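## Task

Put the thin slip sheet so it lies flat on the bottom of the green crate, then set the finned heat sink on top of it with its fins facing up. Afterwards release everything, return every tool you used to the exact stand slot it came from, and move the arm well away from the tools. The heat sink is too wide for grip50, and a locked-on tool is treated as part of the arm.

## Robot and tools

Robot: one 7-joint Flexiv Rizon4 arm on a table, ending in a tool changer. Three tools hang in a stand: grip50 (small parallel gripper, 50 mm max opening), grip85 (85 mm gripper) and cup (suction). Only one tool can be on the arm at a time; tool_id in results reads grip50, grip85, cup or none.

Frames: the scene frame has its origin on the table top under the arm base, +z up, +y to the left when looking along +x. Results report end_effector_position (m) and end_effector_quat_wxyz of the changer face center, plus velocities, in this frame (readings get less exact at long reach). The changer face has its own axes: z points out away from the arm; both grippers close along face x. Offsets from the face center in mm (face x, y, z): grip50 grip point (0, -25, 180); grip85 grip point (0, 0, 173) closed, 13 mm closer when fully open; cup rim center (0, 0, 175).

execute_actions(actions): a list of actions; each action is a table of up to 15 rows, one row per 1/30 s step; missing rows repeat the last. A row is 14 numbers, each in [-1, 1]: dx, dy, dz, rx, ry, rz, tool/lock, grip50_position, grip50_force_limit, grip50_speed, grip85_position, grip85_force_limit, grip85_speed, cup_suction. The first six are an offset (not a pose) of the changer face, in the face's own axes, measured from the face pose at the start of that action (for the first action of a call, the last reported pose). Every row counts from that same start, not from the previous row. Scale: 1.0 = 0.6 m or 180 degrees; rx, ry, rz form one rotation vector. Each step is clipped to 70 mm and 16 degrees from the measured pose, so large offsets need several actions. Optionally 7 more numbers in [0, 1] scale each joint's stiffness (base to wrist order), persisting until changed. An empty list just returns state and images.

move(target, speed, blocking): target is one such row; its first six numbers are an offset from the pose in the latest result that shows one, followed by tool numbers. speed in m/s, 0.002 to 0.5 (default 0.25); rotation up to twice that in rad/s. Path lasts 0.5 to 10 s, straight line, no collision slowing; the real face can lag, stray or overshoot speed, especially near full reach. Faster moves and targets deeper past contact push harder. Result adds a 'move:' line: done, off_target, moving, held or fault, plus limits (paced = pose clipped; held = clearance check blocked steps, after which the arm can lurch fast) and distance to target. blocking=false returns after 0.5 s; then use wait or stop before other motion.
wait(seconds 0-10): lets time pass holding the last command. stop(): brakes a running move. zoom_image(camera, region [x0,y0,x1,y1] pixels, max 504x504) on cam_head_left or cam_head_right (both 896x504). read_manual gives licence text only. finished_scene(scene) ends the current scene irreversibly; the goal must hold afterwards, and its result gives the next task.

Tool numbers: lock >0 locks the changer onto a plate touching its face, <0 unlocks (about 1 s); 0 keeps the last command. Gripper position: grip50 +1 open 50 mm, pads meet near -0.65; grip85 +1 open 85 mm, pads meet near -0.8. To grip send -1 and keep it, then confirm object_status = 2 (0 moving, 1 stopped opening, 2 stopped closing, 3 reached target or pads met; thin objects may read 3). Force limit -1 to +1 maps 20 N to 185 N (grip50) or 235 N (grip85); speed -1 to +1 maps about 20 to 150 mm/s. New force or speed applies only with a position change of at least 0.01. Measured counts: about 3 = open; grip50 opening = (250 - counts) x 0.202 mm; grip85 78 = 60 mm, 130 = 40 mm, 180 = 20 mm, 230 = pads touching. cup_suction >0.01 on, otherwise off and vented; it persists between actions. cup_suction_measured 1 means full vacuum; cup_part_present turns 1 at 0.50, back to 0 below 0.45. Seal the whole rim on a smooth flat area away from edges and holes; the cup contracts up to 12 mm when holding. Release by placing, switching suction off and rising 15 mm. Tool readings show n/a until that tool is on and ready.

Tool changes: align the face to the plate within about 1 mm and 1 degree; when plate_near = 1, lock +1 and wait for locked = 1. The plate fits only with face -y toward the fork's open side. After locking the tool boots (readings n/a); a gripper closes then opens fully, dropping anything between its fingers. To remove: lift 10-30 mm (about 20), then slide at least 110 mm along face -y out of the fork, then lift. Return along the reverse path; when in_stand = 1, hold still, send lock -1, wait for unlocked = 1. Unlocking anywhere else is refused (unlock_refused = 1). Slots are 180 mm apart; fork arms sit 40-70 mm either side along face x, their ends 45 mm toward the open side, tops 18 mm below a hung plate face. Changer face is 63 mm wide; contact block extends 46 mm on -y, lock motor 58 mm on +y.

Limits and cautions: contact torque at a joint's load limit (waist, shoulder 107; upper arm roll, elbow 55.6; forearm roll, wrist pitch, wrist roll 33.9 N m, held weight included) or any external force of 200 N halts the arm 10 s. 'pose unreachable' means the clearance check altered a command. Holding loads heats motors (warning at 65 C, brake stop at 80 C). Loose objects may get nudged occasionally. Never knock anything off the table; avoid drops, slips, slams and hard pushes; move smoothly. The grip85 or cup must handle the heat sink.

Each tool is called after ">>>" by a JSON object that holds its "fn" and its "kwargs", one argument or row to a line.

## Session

>>> {"fn": "execute_actions", "kwargs": {
  "actions": []
}}

Scene clock: 0.00 s.
end_effector_position=(+0.4367, -0.0110, +0.3659) locked=0 unlocked=1 plate_near=0 in_stand=0 unlock_refused=0 tool_id=none grip50_position_measured=n/a grip50_object_status=n/a grip85_position_measured=n/a grip85_object_status=n/a cup_suction_measured=n/a cup_part_present=n/a end_effector_quat_wxyz=(+0.002, +1.000, -0.012, -0.000) end_effector_velocity=(+0.000, +0.000, +0.000) end_effector_angular_velocity=(+0.000, -0.000, -0.000)
Joint positions: [ 0.209 -0.106  0.047  2.368 -0.008  0.899  0.264]
Joint velocities: [ 0. -0.  0. -0.  0. -0.  0.]
Joint torques (N m, as the joint torque sensors report them, + toward a larger angle): no reading
Motor temperatures (°C, as the motors report them): [30 33 31 36 35 34 35]
Hand target: +0.437, -0.011, +0.366; +0.002, +1.000, -0.012, -0.000
Joint stiffness scale: [1. 1. 1. 1. 1. 1. 1.]

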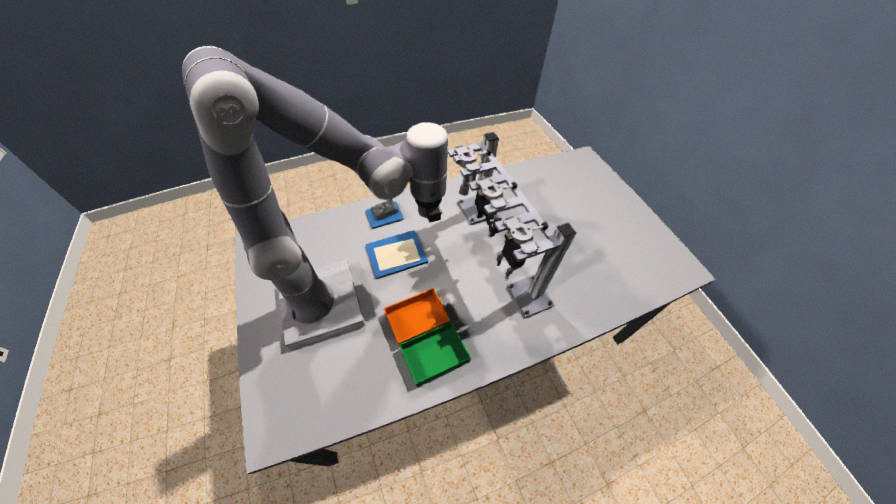

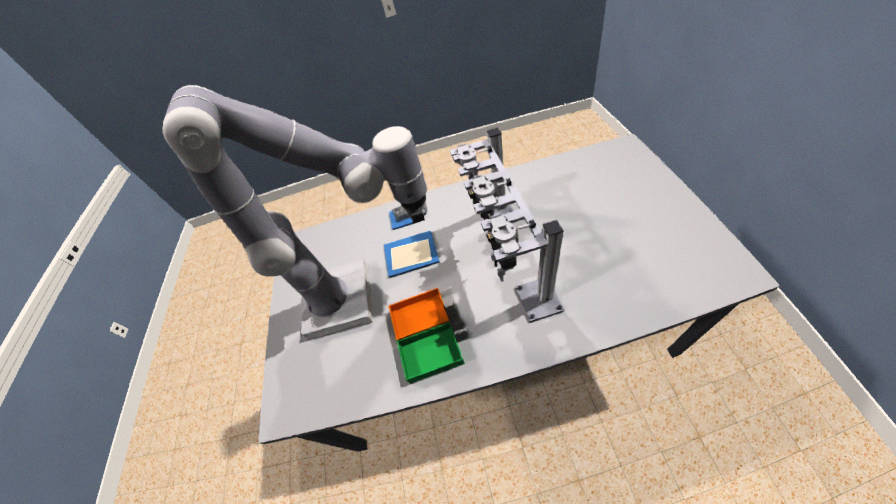

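>>> {"fn": "zoom_image", "kwargs": {
  "camera": "cam_head_left",
  "region": [435, 125, 595, 325]
}}

>>> {"fn": "zoom_image", "kwargs": {
  "camera": "cam_head_right",
  "region": [435, 125, 595, 325]
}}

Region (435, 125, 595, 325) of cam_head_left's 896x504 image, scaled by 2.520, with more detail than that image has; it fills the left 403 columns of this view, and the rest is white.

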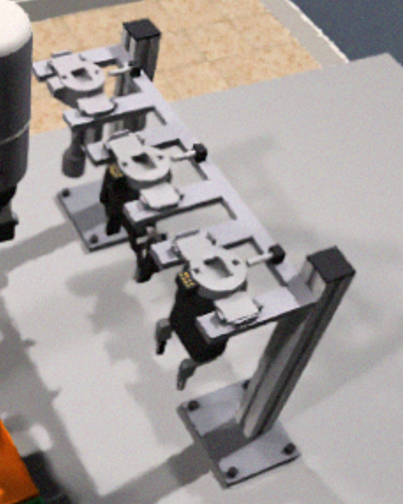

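Region (435, 125, 595, 325) of cam_head_right's 896x504 image, scaled by 2.520, with more detail than that image has; it fills the left 403 columns of this view, and the rest is white.

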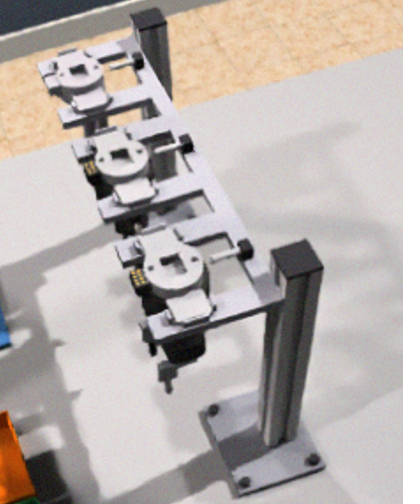

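>>> {"fn": "zoom_image", "kwargs": {
  "camera": "cam_head_left",
  "region": [442, 135, 502, 195]
}}

>>> {"fn": "zoom_image", "kwargs": {
  "camera": "cam_head_right",
  "region": [442, 130, 502, 190]
}}

Region (442, 135, 502, 195) of cam_head_left's 896x504 image, scaled by 8.400, with more detail than that image has.

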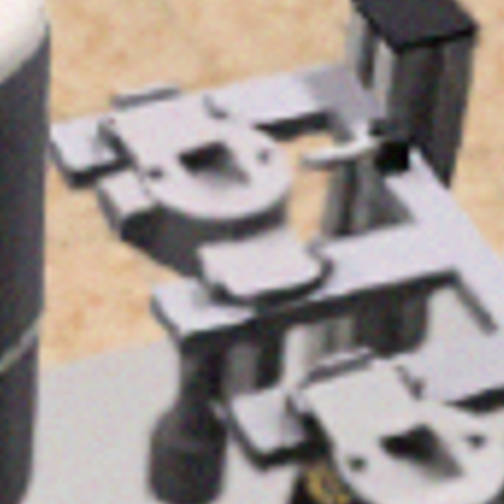

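Region (442, 130, 502, 190) of cam_head_right's 896x504 image, scaled by 8.400, with more detail than that image has.

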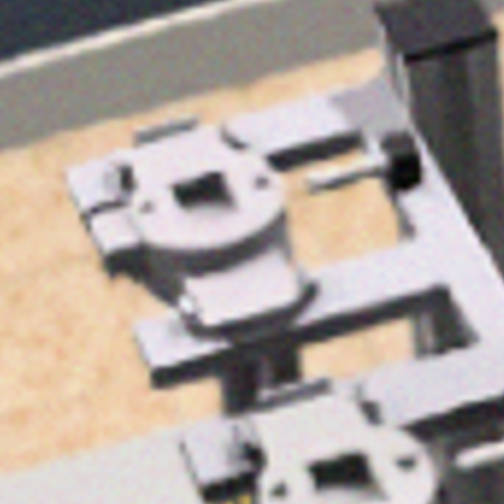

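>>> {"fn": "zoom_image", "kwargs": {
  "camera": "cam_head_left",
  "region": [462, 165, 522, 225]
}}

>>> {"fn": "zoom_image", "kwargs": {
  "camera": "cam_head_right",
  "region": [455, 160, 515, 220]
}}

>>> {"fn": "zoom_image", "kwargs": {
  "camera": "cam_head_left",
  "region": [492, 205, 552, 265]
}}

>>> {"fn": "zoom_image", "kwargs": {
  "camera": "cam_head_right",
  "region": [475, 202, 535, 262]
}}

Region (462, 165, 522, 225) of cam_head_left's 896x504 image, scaled by 8.400, with more detail than that image has.

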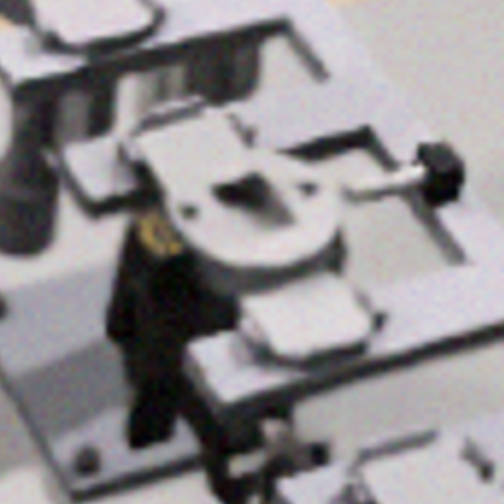

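Region (455, 160, 515, 220) of cam_head_right's 896x504 image, scaled by 8.400, with more detail than that image has.

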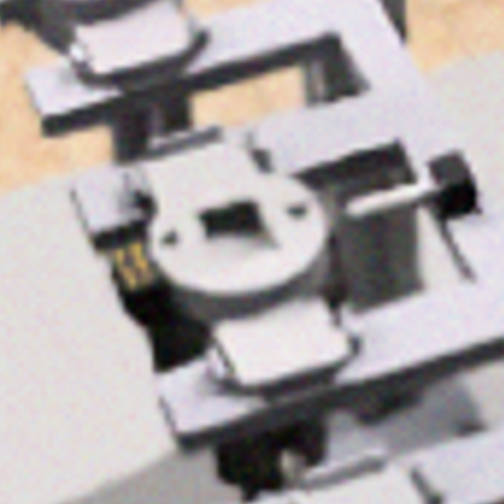

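Region (492, 205, 552, 265) of cam_head_left's 896x504 image, scaled by 8.400, with more detail than that image has.

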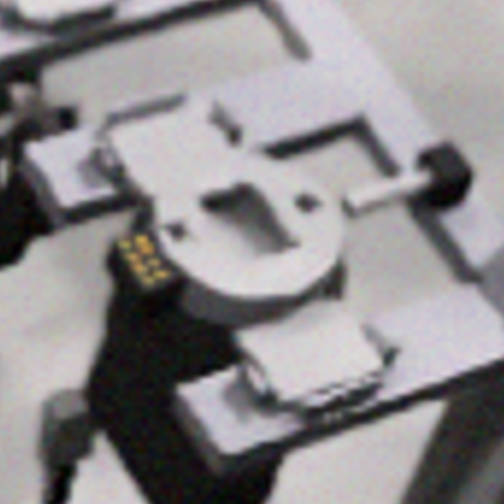

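Region (475, 202, 535, 262) of cam_head_right's 896x504 image, scaled by 8.400, with more detail than that image has.

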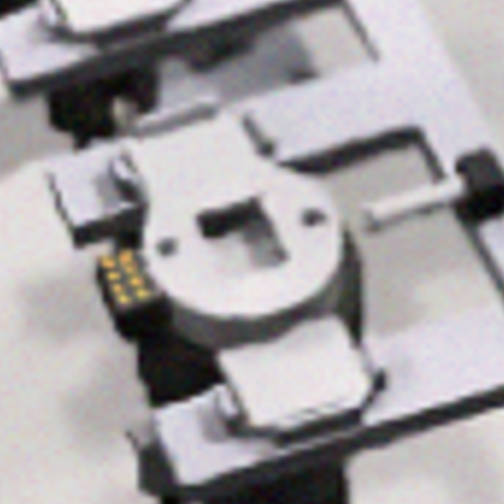

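>>> {"fn": "zoom_image", "kwargs": {
  "camera": "cam_head_left",
  "region": [355, 190, 445, 285]
}}

>>> {"fn": "zoom_image", "kwargs": {
  "camera": "cam_head_right",
  "region": [370, 190, 460, 285]
}}

>>> {"fn": "zoom_image", "kwargs": {
  "camera": "cam_head_left",
  "region": [375, 283, 480, 393]
}}

>>> {"fn": "zoom_image", "kwargs": {
  "camera": "cam_head_right",
  "region": [375, 280, 480, 390]
}}

Region (355, 190, 445, 285) of cam_head_left's 896x504 image, scaled by 5.305, with more detail than that image has; it fills the left 477 columns of this view, and the rest is white.

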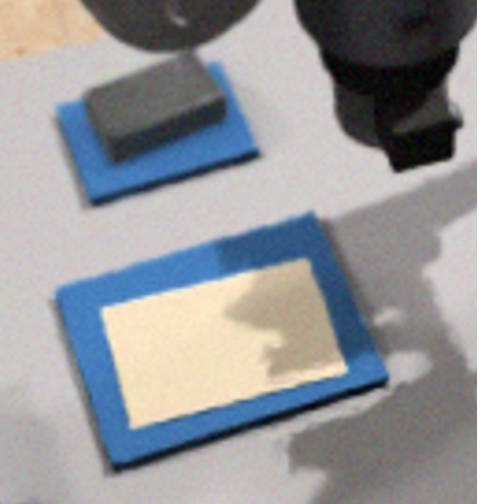

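Region (370, 190, 460, 285) of cam_head_right's 896x504 image, scaled by 5.305, with more detail than that image has; it fills the left 477 columns of this view, and the rest is white.

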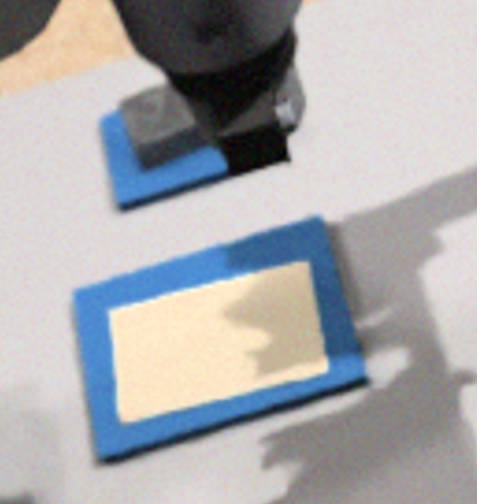

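Region (375, 283, 480, 393) of cam_head_left's 896x504 image, scaled by 4.582, with more detail than that image has; it fills the left 481 columns of this view, and the rest is white.

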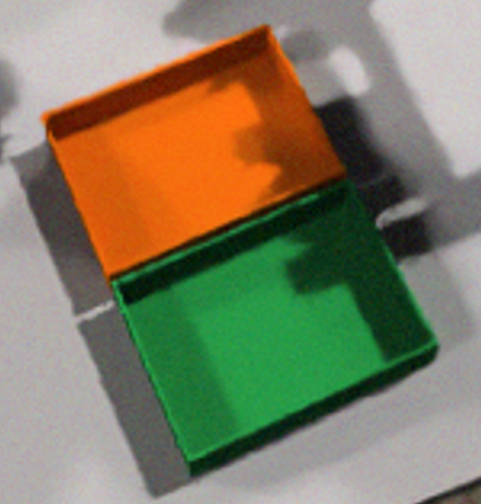

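Region (375, 280, 480, 390) of cam_head_right's 896x504 image, scaled by 4.582, with more detail than that image has; it fills the left 481 columns of this view, and the rest is white.

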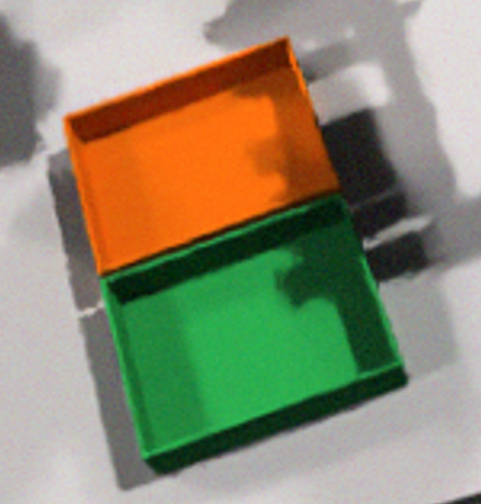

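>>> {"fn": "zoom_image", "kwargs": {
  "camera": "cam_head_left",
  "region": [395, 315, 475, 395]
}}

>>> {"fn": "zoom_image", "kwargs": {
  "camera": "cam_head_right",
  "region": [390, 312, 470, 392]
}}

Region (395, 315, 475, 395) of cam_head_left's 896x504 image, scaled by 6.300, with more detail than that image has.

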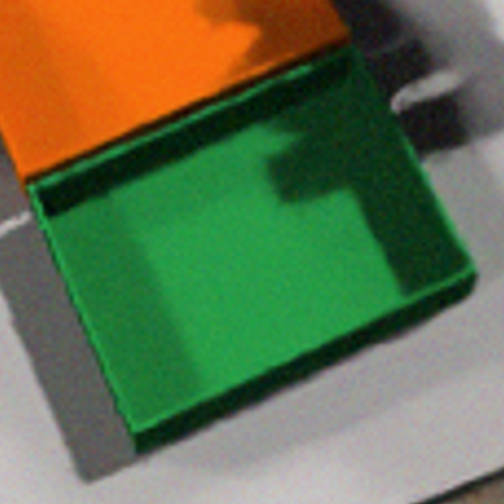

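Region (390, 312, 470, 392) of cam_head_right's 896x504 image, scaled by 6.300, with more detail than that image has.

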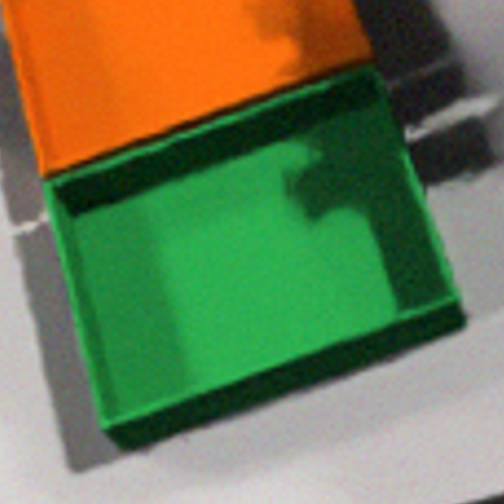

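>>> {"fn": "move", "kwargs": {
  "target": [0.3314, -0.313, -0.0818, 0, 0, -0.5144, 0, 0, 0, 0, 1, 0, 0, 0],
  "speed": 0.5
}}

Scene clock: 11.47 s.
end_effector_position=(+0.6404, +0.1715, +0.4153) locked=0 unlocked=1 plate_near=0 in_stand=0 unlock_refused=0 tool_id=none grip50_position_measured=n/a grip50_object_status=n/a grip85_position_measured=n/a grip85_object_status=n/a cup_suction_measured=n/a cup_part_present=n/a end_effector_quat_wxyz=(+0.002, +0.700, +0.714, -0.002) end_effector_velocity=(+0.001, +0.001, +0.000) end_effector_angular_velocity=(-0.000, +0.002, +0.008)
Joint positions: [ 0.274 -0.526  0.219  1.618 -0.13   0.556 -1.08 ]
Joint velocities: [-0.    -0.003  0.001 -0.006 -0.    -0.005 -0.008]
Joint torques (N m, as the joint torque sensors report them, + toward a larger angle): [ -1.77  50.8    4.98 -28.75  -4.38   3.61  -0.53]
Motor temperatures (°C, as the motors report them): [30 33 31 37 35 34 35]
Hand target: +0.640, +0.172, +0.415; +0.002, +0.700, +0.715, -0.002
Off the commanded pose: 0.001 m, 0 deg.
Joint stiffness scale: [1. 1. 1. 1. 1. 1. 1.]
move: done

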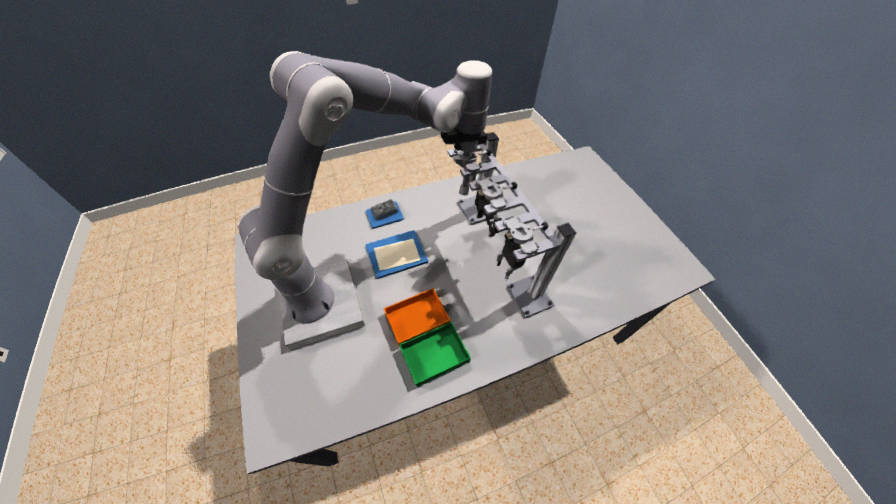

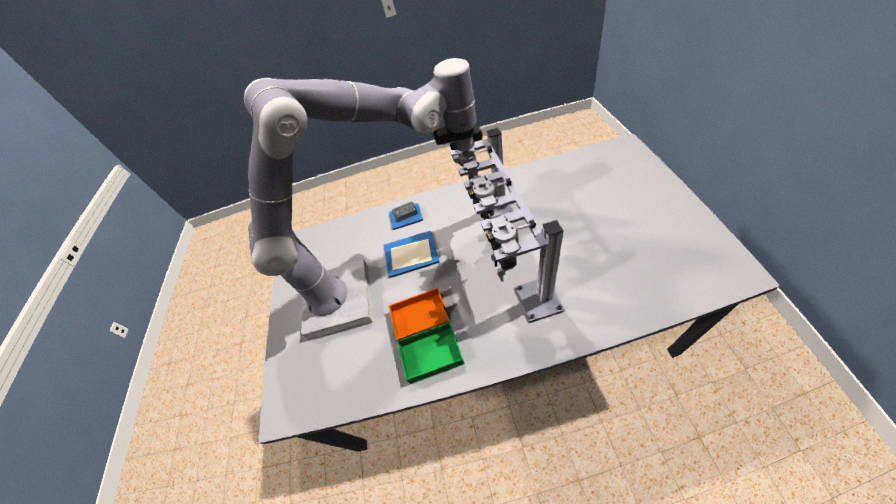

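>>> {"fn": "move", "kwargs": {
  "target": [0.0012, -0.0005, 0.031, 0, 0.0018, 0, 0, 0, 0, 0, 1, 0, 0, 0],
  "speed": 0.08
}}

>>> {"fn": "zoom_image", "kwargs": {
  "camera": "cam_head_left",
  "region": [442, 125, 502, 185]
}}

>>> {"fn": "zoom_image", "kwargs": {
  "camera": "cam_head_right",
  "region": [436, 122, 496, 182]
}}

Scene clock: 12.67 s.
end_effector_position=(+0.6401, +0.1721, +0.3968) locked=0 unlocked=1 plate_near=0 in_stand=0 unlock_refused=0 tool_id=none grip50_position_measured=n/a grip50_object_status=n/a grip85_position_measured=n/a grip85_object_status=n/a cup_suction_measured=n/a cup_part_present=n/a end_effector_quat_wxyz=(-0.000, +0.700, +0.714, +0.000) end_effector_velocity=(-0.000, -0.000, -0.001) end_effector_angular_velocity=(+0.001, -0.000, -0.002)
Joint positions: [ 0.275 -0.548  0.217  1.637 -0.131  0.599 -1.079]
Joint velocities: [ 0.    -0.001 -0.001  0.001  0.001  0.003  0.001]
Joint torques (N m, as the joint torque sensors report them, + toward a larger angle): [  0.87  52.5    3.27 -27.75  -4.76   4.76   1.07]
Motor temperatures (°C, as the motors report them): [30 33 31 38 35 34 35]
Hand target: +0.640, +0.172, +0.397; +0.000, +0.700, +0.714, +0.000
Off the commanded pose: 0.000 m, 0 deg.
Joint stiffness scale: [1. 1. 1. 1. 1. 1. 1.]
move: done

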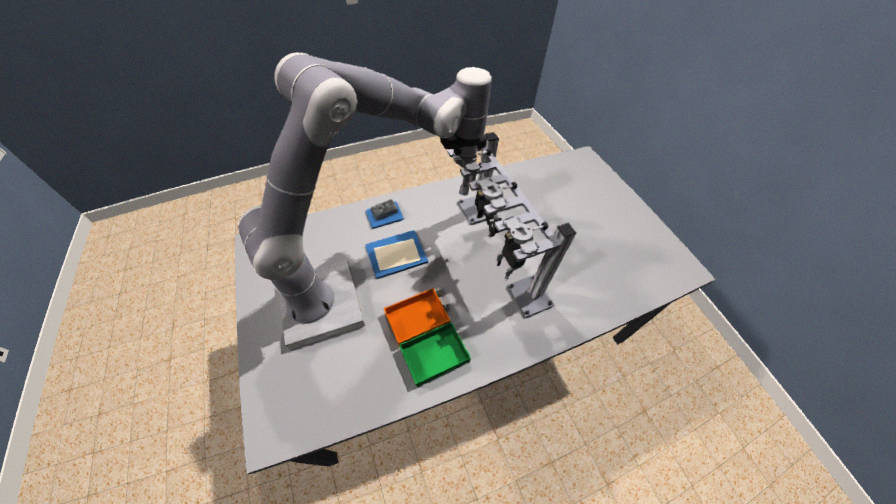

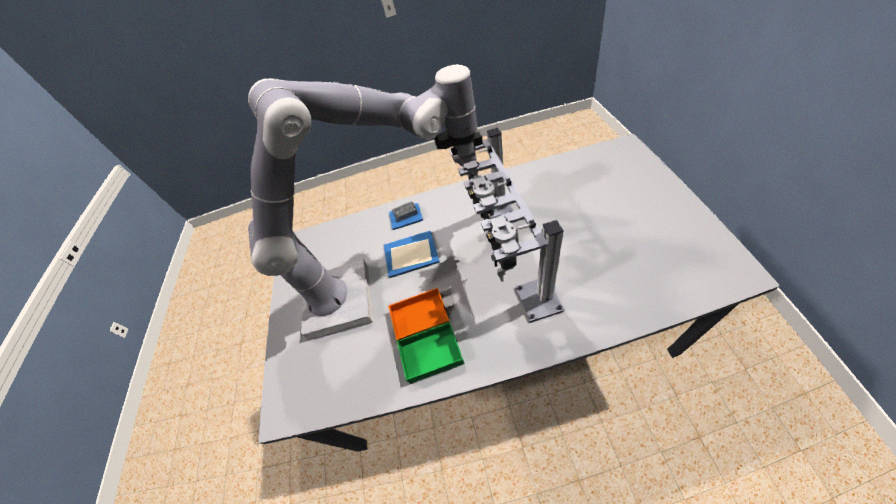

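Region (442, 125, 502, 185) of cam_head_left's 896x504 image, scaled by 8.400, with more detail than that image has.

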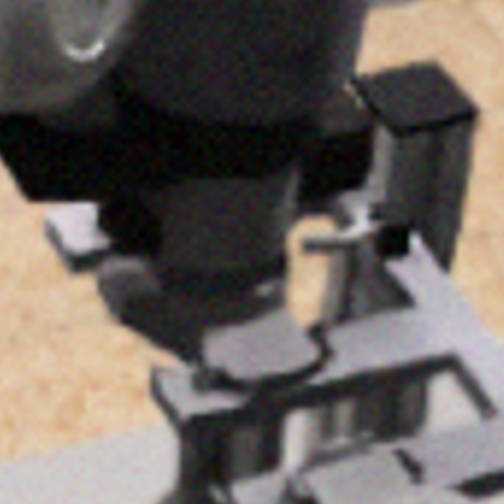

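Region (436, 122, 496, 182) of cam_head_right's 896x504 image, scaled by 8.400, with more detail than that image has.

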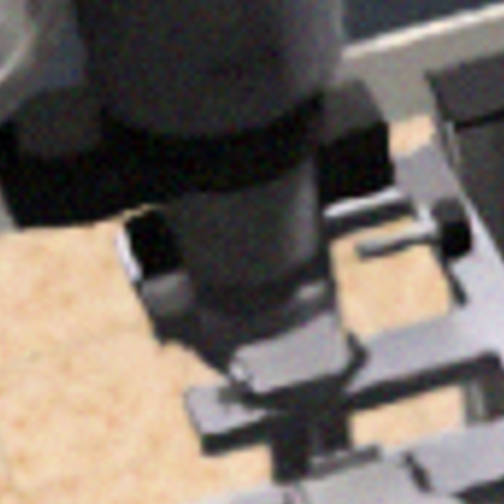

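>>> {"fn": "zoom_image", "kwargs": {
  "camera": "cam_head_left",
  "region": [450, 140, 486, 176]
}}

>>> {"fn": "zoom_image", "kwargs": {
  "camera": "cam_head_right",
  "region": [448, 138, 484, 174]
}}

Region (450, 140, 486, 176) of cam_head_left's 896x504 image, scaled by 14.000, with more detail than that image has.

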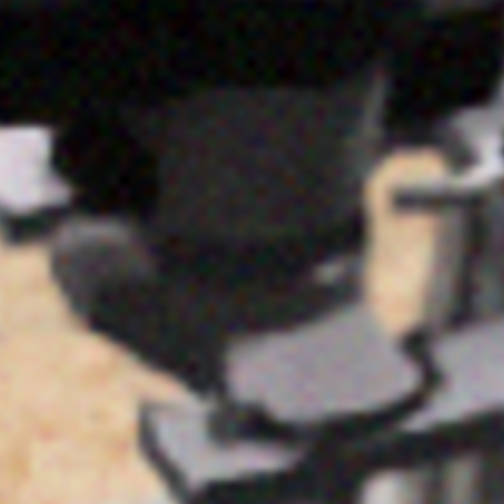

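Region (448, 138, 484, 174) of cam_head_right's 896x504 image, scaled by 14.000, with more detail than that image has.

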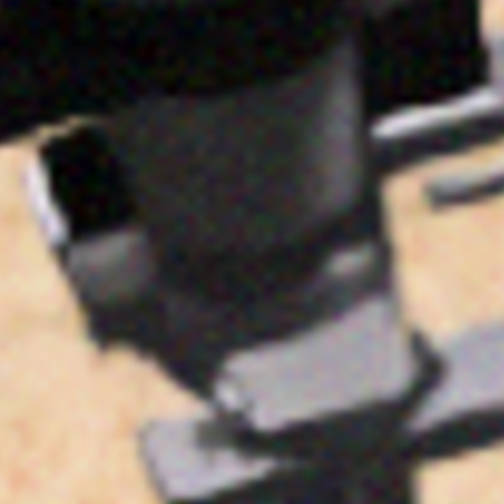

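>>> {"fn": "execute_actions", "kwargs": {
  "actions": [
    [[0.0005,0.0022,0.001,0,0,0,0,0,0,0,1,0,0,0],[0.0005,0.0022,0.002,0,0,0,0,0,0,0,1,0,0,0],[0.0005,0.0022,0.003,0,0,0,0,0,0,0,1,0,0,0],[0.0005,0.0022,0.004,0,0,0,0,0,0,0,1,0,0,0],[0.0005,0.0022,0.005,0,0,0,0,0,0,0,1,0,0,0],[0.0005,0.0022,0.006,0,0,0,0,0,0,0,1,0,0,0],[0.0005,0.0022,0.007,0,0,0,0,0,0,0,1,0,0,0],[0.0005,0.0022,0.008,0,0,0,0,0,0,0,1,0,0,0],[0.0005,0.0022,0.009,0,0,0,0,0,0,0,1,0,0,0],[0.0005,0.0022,0.010,0,0,0,0,0,0,0,1,0,0,0],[0.0005,0.0022,0.011,0,0,0,0,0,0,0,1,0,0,0],[0.0005,0.0022,0.0113,0,0,0,0,0,0,0,1,0,0,0]]
  ]
}}

Scene clock: 15.83 s.
end_effector_position=(+0.6414, +0.1724, +0.3903) locked=0 unlocked=1 plate_near=0 in_stand=0 unlock_refused=0 tool_id=none grip50_position_measured=n/a grip50_object_status=n/a grip85_position_measured=n/a grip85_object_status=n/a cup_suction_measured=n/a cup_part_present=n/a end_effector_quat_wxyz=(-0.000, +0.700, +0.714, -0.000) end_effector_velocity=(+0.000, +0.000, -0.003) end_effector_angular_velocity=(-0.000, -0.001, -0.000)
Joint positions: [ 0.276 -0.559  0.215  1.638 -0.132  0.611 -1.078]
Joint velocities: [ 0.001 -0.004 -0.001  0.003 -0.001  0.007  0.001]
Joint torques (N m, as the joint torque sensors report them, + toward a larger angle): [  0.87  51.85   3.13 -27.76  -4.73   4.93   1.11]
Motor temperatures (°C, as the motors report them): [30 33 31 38 35 34 35]
Hand target: +0.641, +0.172, +0.390; -0.000, +0.700, +0.714, +0.000
Off the commanded pose: 0.000 m, 0 deg.
Joint stiffness scale: [1. 1. 1. 1. 1. 1. 1.]
Step readings (end_effector_position):
0: (+0.6401, +0.1721, +0.3968)
1: (+0.6403, +0.1722, +0.3967)
2: (+0.6408, +0.1723, +0.3965)
4: (+0.6411, +0.1723, +0.3955)
8: (+0.6414, +0.1724, +0.3934)
15: end_effector_position above

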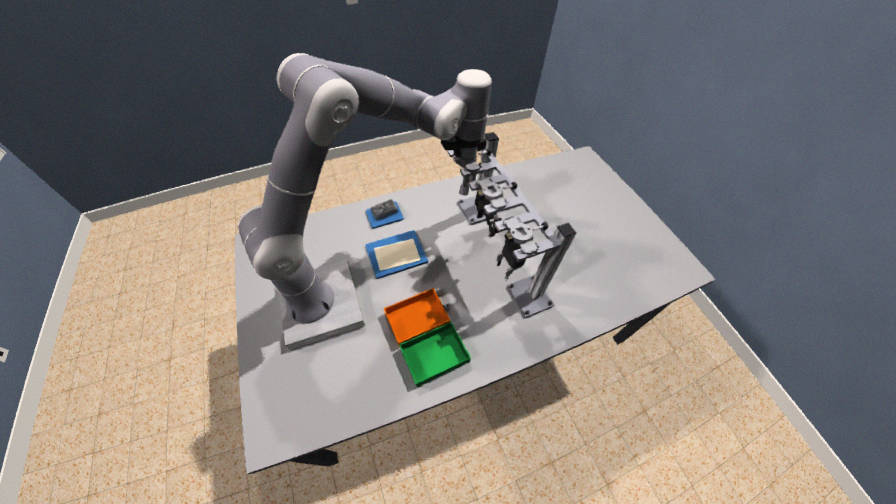

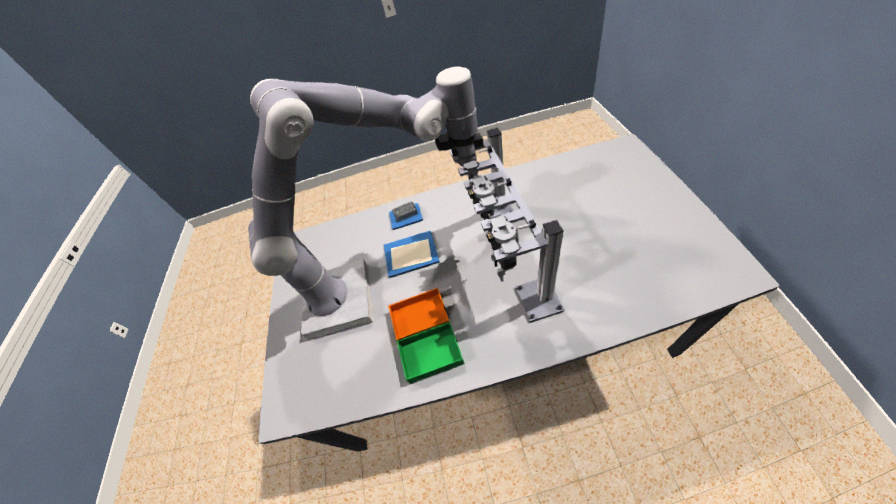

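>>> {"fn": "execute_actions", "kwargs": {
  "actions": [
    [[0,0,0.001,0,0,0,0,0,0,0,1,0,0,0],[0,0,0.002,0,0,0,0,0,0,0,1,0,0,0],[0,0,0.003,0,0,0,0,0,0,0,1,0,0,0],[0,0,0.004,0,0,0,0,0,0,0,1,0,0,0],[0,0,0.005,0,0,0,0,0,0,0,1,0,0,0],[0,0,0.006,0,0,0,0,0,0,0,1,0,0,0],[0,0,0.007,0,0,0,0,0,0,0,1,0,0,0],[0,0,0.008,0,0,0,0,0,0,0,1,0,0,0]]
  ]
}}

Scene clock: 17.70 s.
end_effector_position=(+0.6414, +0.1724, +0.3856) locked=0 unlocked=1 plate_near=0 in_stand=1 unlock_refused=0 tool_id=none grip50_position_measured=n/a grip50_object_status=n/a grip85_position_measured=n/a grip85_object_status=n/a cup_suction_measured=n/a cup_part_present=n/a end_effector_quat_wxyz=(-0.001, +0.700, +0.715, -0.000) end_effector_velocity=(-0.000, +0.000, -0.001) end_effector_angular_velocity=(+0.000, +0.001, -0.000)
Joint positions: [ 0.277 -0.565  0.213  1.642 -0.134  0.621 -1.078]
Joint velocities: [ 0.    -0.001 -0.     0.001  0.001  0.001  0.   ]
Joint torques (N m, as the joint torque sensors report them, + toward a larger angle): [  0.9   52.12   2.89 -27.27  -4.73   5.18   1.14]
Motor temperatures (°C, as the motors report them): [30 34 31 38 35 34 35]
Hand target: +0.641, +0.172, +0.386; -0.000, +0.700, +0.714, -0.000
Off the commanded pose: 0.000 m, 0 deg.
Joint stiffness scale: [1. 1. 1. 1. 1. 1. 1.]
Step readings (end_effector_position):
0: (+0.6414, +0.1724, +0.3901)
1: (+0.6414, +0.1724, +0.3901)
2: (+0.6414, +0.1724, +0.3899)
4: (+0.6414, +0.1724, +0.3891)
8: (+0.6414, +0.1724, +0.3868)
15: end_effector_position above

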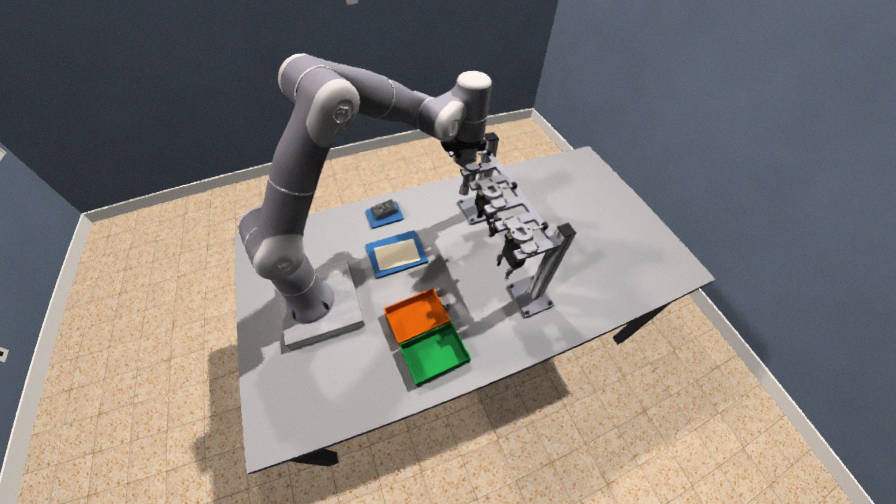

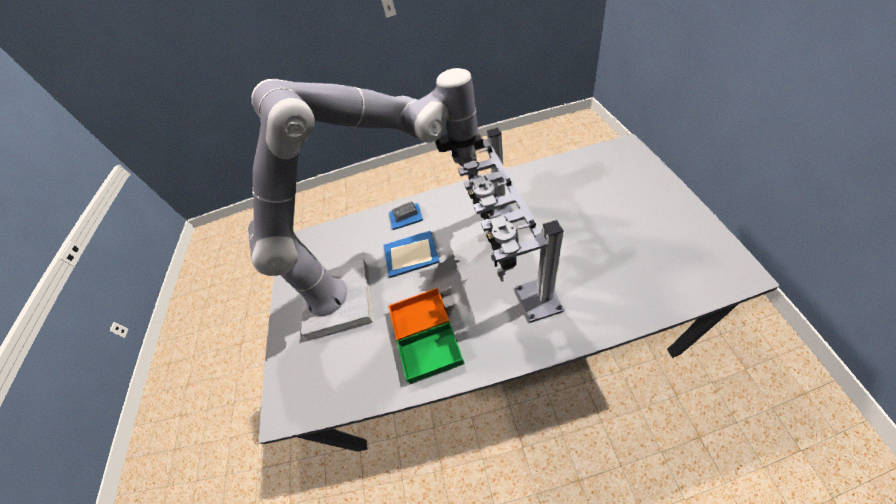

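>>> {"fn": "execute_actions", "kwargs": {
  "actions": [
    [[0,0,0.001,0,0,0,0,0,0,0,1,0,0,0],[0,0,0.002,0,0,0,0,0,0,0,1,0,0,0],[0,0,0.003,0,0,0,0,0,0,0,1,0,0,0],[0,0,0.004,0,0,0,0,0,0,0,1,0,0,0],[0,0,0.005,0,0,0,0,0,0,0,1,0,0,0],[0,0,0.006,0,0,0,0,0,0,0,1,0,0,0],[0,0,0.0068,0,0,0,0,0,0,0,1,0,0,0],[0,0,0.0073,0,0,0,0,0,0,0,1,0,0,0],[0,0,0.0073,0,0,0,0,0,0,0,1,0,0,0],[0,0,0.0073,0,0,0,0,0,0,0,1,0,0,0],[0,0,0.0073,0,0,0,0,0,0,0,1,0,0,0],[0,0,0.0073,0,0,0,0,0,0,0,1,0,0,0],[0,0,0.0073,0,0,0,1,0,0,0,1,0,0,0]]
  ]
}}

>>> {"fn": "wait", "kwargs": {
  "seconds": 1.1
}}

Scene clock: 18.63 s.
end_effector_position=(+0.6416, +0.1722, +0.3818) locked=0 unlocked=0 plate_near=1 in_stand=1 unlock_refused=0 tool_id=none grip50_position_measured=n/a grip50_object_status=n/a grip85_position_measured=n/a grip85_object_status=n/a cup_suction_measured=n/a cup_part_present=n/a end_effector_quat_wxyz=(-0.000, +0.700, +0.715, +0.000) end_effector_velocity=(-0.000, +0.000, -0.000) end_effector_angular_velocity=(+0.000, -0.001, -0.000)
Joint positions: [ 0.277 -0.57   0.212  1.645 -0.135  0.63  -1.078]
Joint velocities: [ 0.    -0.     0.     0.001 -0.001  0.002  0.001]
Joint torques (N m, as the joint torque sensors report them, + toward a larger angle): [  2.23  48.42   4.2  -25.2   -4.13   4.83   1.05]
Motor temperatures (°C, as the motors report them): [30 34 31 38 35 34 35]
Hand target: +0.641, +0.172, +0.381; -0.001, +0.700, +0.715, -0.000
Off the commanded pose: 0.001 m, 0 deg.
Joint stiffness scale: [1. 1. 1. 1. 1. 1. 1.]
Step readings (end_effector_position):
0: (+0.6414, +0.1724, +0.3856)
1: (+0.6414, +0.1724, +0.3855)
2: (+0.6414, +0.1724, +0.3853)
4: (+0.6414, +0.1724, +0.3844)
8: (+0.6415, +0.1723, +0.3824)
15: end_effector_position above

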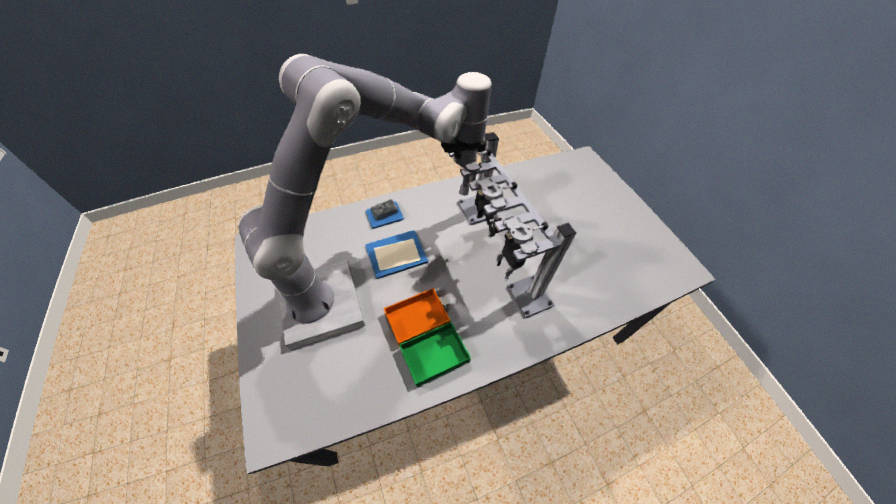

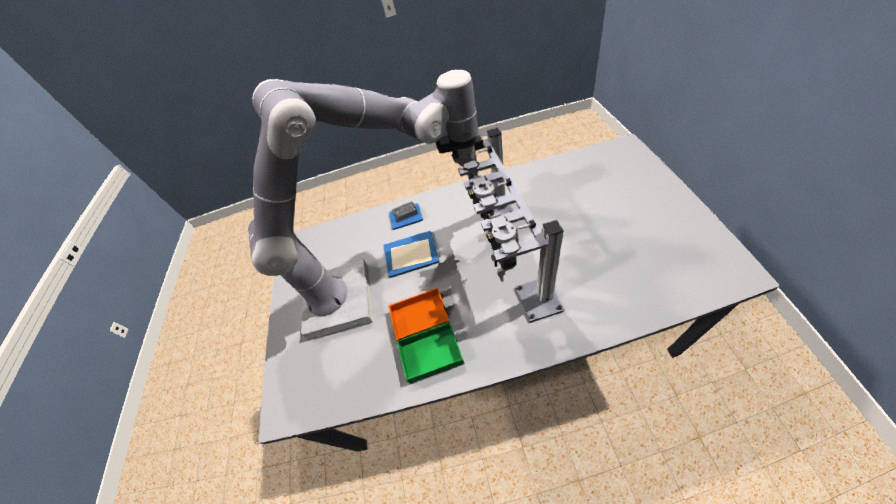

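Scene clock: 19.73 s.
end_effector_position=(+0.6417, +0.1722, +0.3820) locked=1 unlocked=0 plate_near=1 in_stand=1 unlock_refused=0 tool_id=cup grip50_position_measured=n/a grip50_object_status=n/a grip85_position_measured=n/a grip85_object_status=n/a cup_suction_measured=n/a cup_part_present=n/a end_effector_quat_wxyz=(-0.000, +0.699, +0.715, +0.000) end_effector_velocity=(+0.000, -0.000, +0.000) end_effector_angular_velocity=(-0.000, +0.000, -0.000)
Joint positions: [ 0.277 -0.57   0.212  1.645 -0.135  0.63  -1.078]
Joint velocities: [-0.  0. -0. -0. -0. -0.  0.]
Joint torques (N m, as the joint torque sensors report them, + toward a larger angle): [  1.8   53.1    4.43 -28.71  -4.21   5.56   1.06]
Motor temperatures (°C, as the motors report them): [30 34 31 38 35 34 35]
Hand target: +0.641, +0.172, +0.381; -0.001, +0.700, +0.715, -0.000
Off the commanded pose: 0.001 m, 0 deg.
Joint stiffness scale: [1. 1. 1. 1. 1. 1. 1.]
wait: 1.10 s; at rest by 0.20 s

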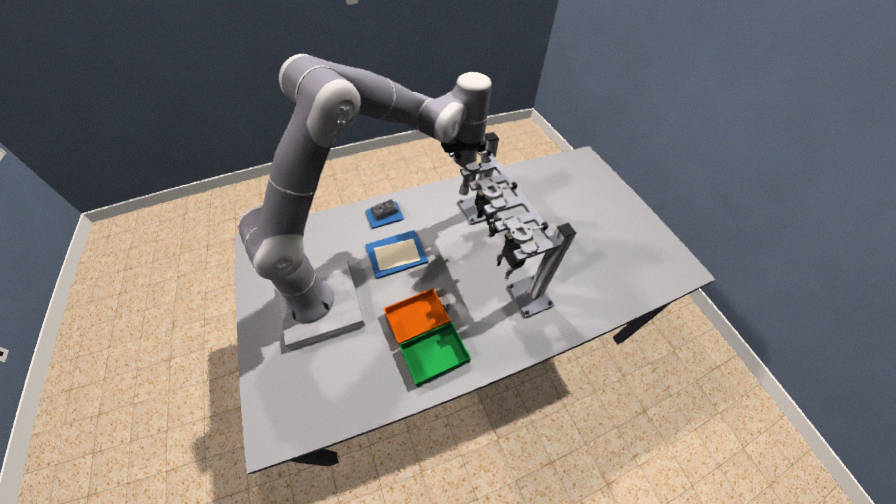

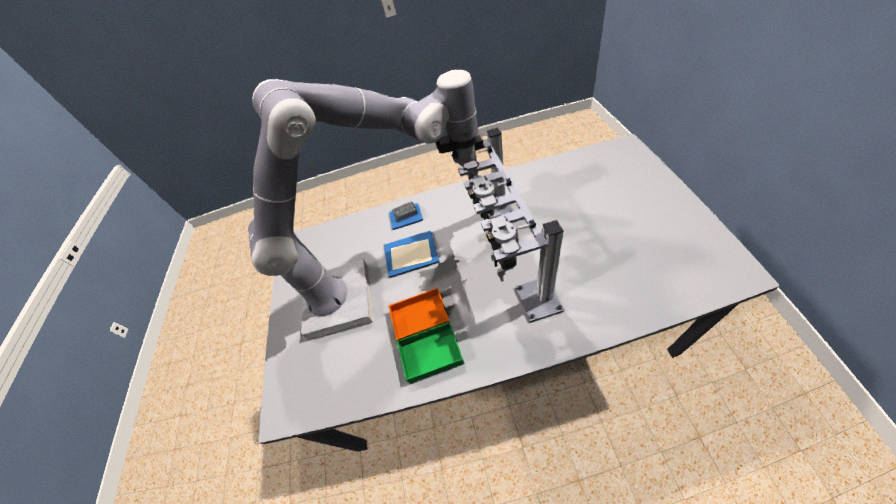

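>>> {"fn": "zoom_image", "kwargs": {
  "camera": "cam_head_left",
  "region": [360, 190, 410, 240]
}}

>>> {"fn": "zoom_image", "kwargs": {
  "camera": "cam_head_right",
  "region": [381, 191, 431, 241]
}}

Region (360, 190, 410, 240) of cam_head_left's 896x504 image, scaled by 10.080, with more detail than that image has.

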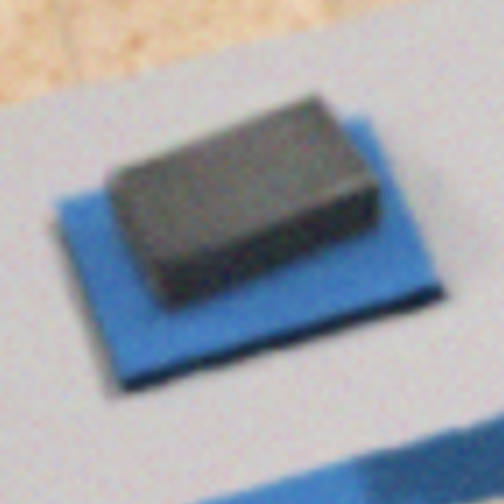

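Region (381, 191, 431, 241) of cam_head_right's 896x504 image, scaled by 10.080, with more detail than that image has.

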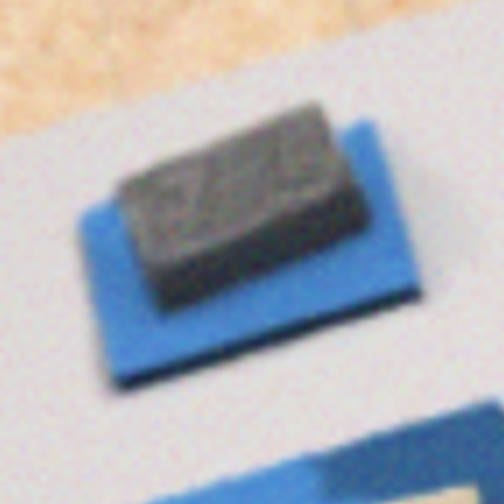

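>>> {"fn": "move", "kwargs": {
  "target": [0, 0, -0.0333, 0, 0, 0, 0, 0, 0, 0, 1, 0, 0, 0],
  "speed": 0.08
}}

>>> {"fn": "move", "kwargs": {
  "target": [0, -0.195, 0, 0, 0, 0, 0, 0, 0, 0, 1, 0, 0, 0],
  "speed": 0.25
}}

Scene clock: 22.87 s.
end_effector_position=(+0.6417, +0.1722, +0.4019) locked=1 unlocked=0 plate_near=1 in_stand=0 unlock_refused=0 tool_id=cup grip50_position_measured=n/a grip50_object_status=n/a grip85_position_measured=n/a grip85_object_status=n/a cup_suction_measured=0.00 cup_part_present=0 end_effector_quat_wxyz=(+0.000, +0.700, +0.715, +0.000) end_effector_velocity=(-0.000, +0.000, +0.001) end_effector_angular_velocity=(+0.000, +0.001, -0.000)
Joint positions: [ 0.274 -0.545  0.218  1.627 -0.13   0.587 -1.081]
Joint velocities: [-0.     0.001  0.001 -0.001  0.001 -0.003  0.   ]
Joint torques (N m, as the joint torque sensors report them, + toward a larger angle): [ -1.49  57.75   5.73 -32.29  -4.54   4.81  -0.63]
Motor temperatures (°C, as the motors report them): [30 34 31 39 35 34 35]
Hand target: +0.642, +0.172, +0.402; -0.000, +0.699, +0.715, +0.000
Off the commanded pose: 0.000 m, 0 deg.
Joint stiffness scale: [1. 1. 1. 1. 1. 1. 1.]
move: done

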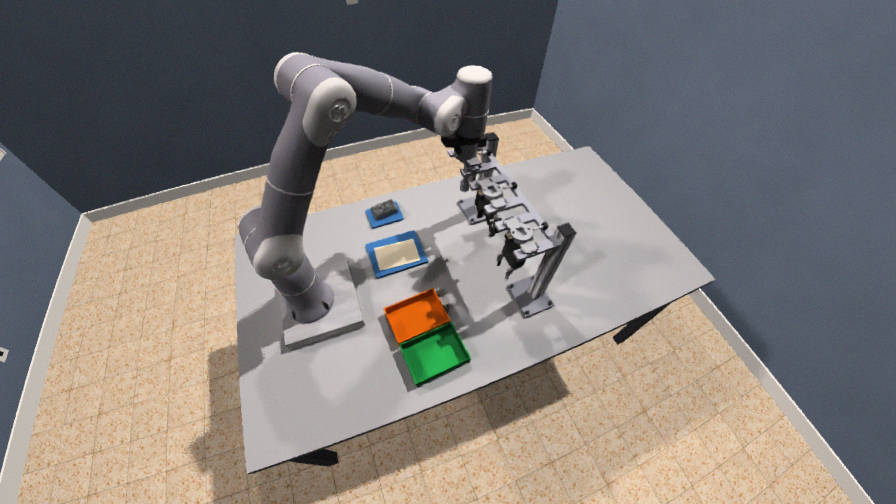

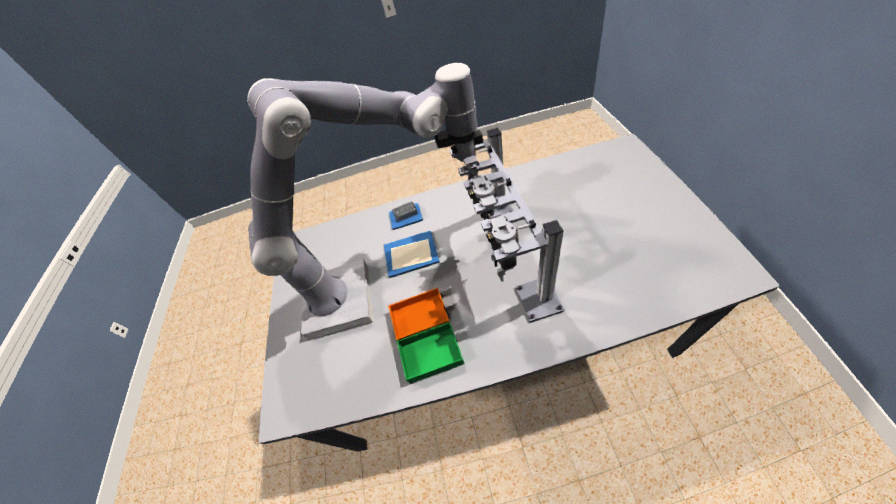

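Scene clock: 23.83 s.
end_effector_position=(+0.5249, +0.1696, +0.4012) locked=1 unlocked=0 plate_near=1 in_stand=0 unlock_refused=0 tool_id=cup grip50_position_measured=n/a grip50_object_status=n/a grip85_position_measured=n/a grip85_object_status=n/a cup_suction_measured=0.00 cup_part_present=0 end_effector_quat_wxyz=(+0.000, +0.700, +0.715, +0.000) end_effector_velocity=(-0.001, -0.000, -0.000) end_effector_angular_velocity=(+0.000, -0.000, -0.001)
Joint positions: [ 0.276 -0.315  0.277  1.985 -0.107  0.715 -1.004]
Joint velocities: [-0.     0.003  0.     0.004  0.001  0.002  0.001]
Joint torques (N m, as the joint torque sensors report them, + toward a larger angle): [  1.01  44.87   4.2  -28.84  -4.04   6.06   1.18]
Motor temperatures (°C, as the motors report them): [30 34 31 39 35 34 35]
Hand target: +0.525, +0.170, +0.401; +0.000, +0.700, +0.714, +0.000
Off the commanded pose: 0.001 m, 0 deg.
Joint stiffness scale: [1. 1. 1. 1. 1. 1. 1.]
move: done

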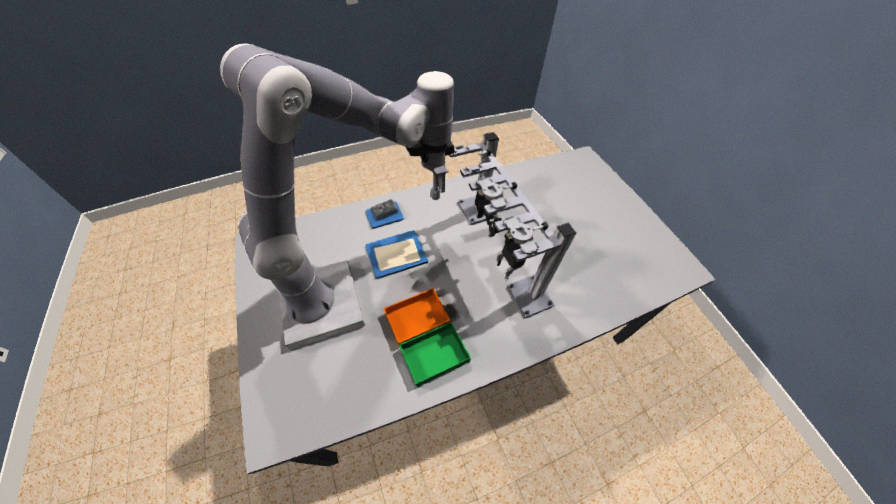

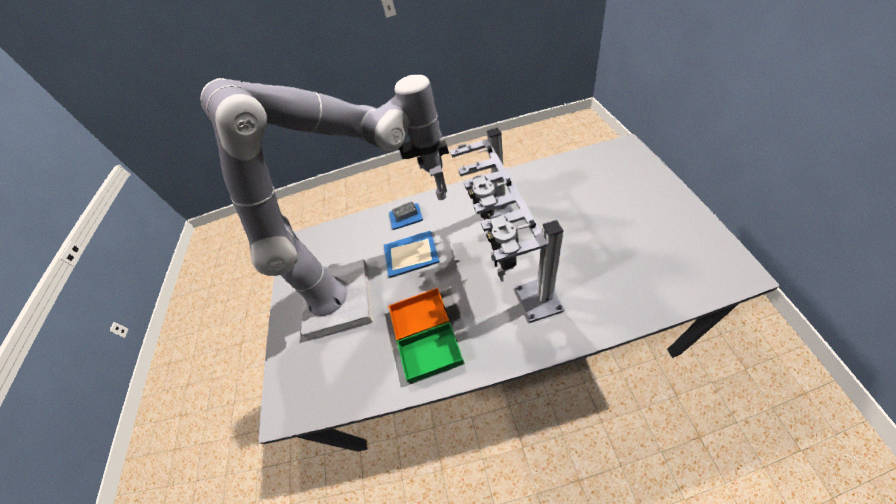

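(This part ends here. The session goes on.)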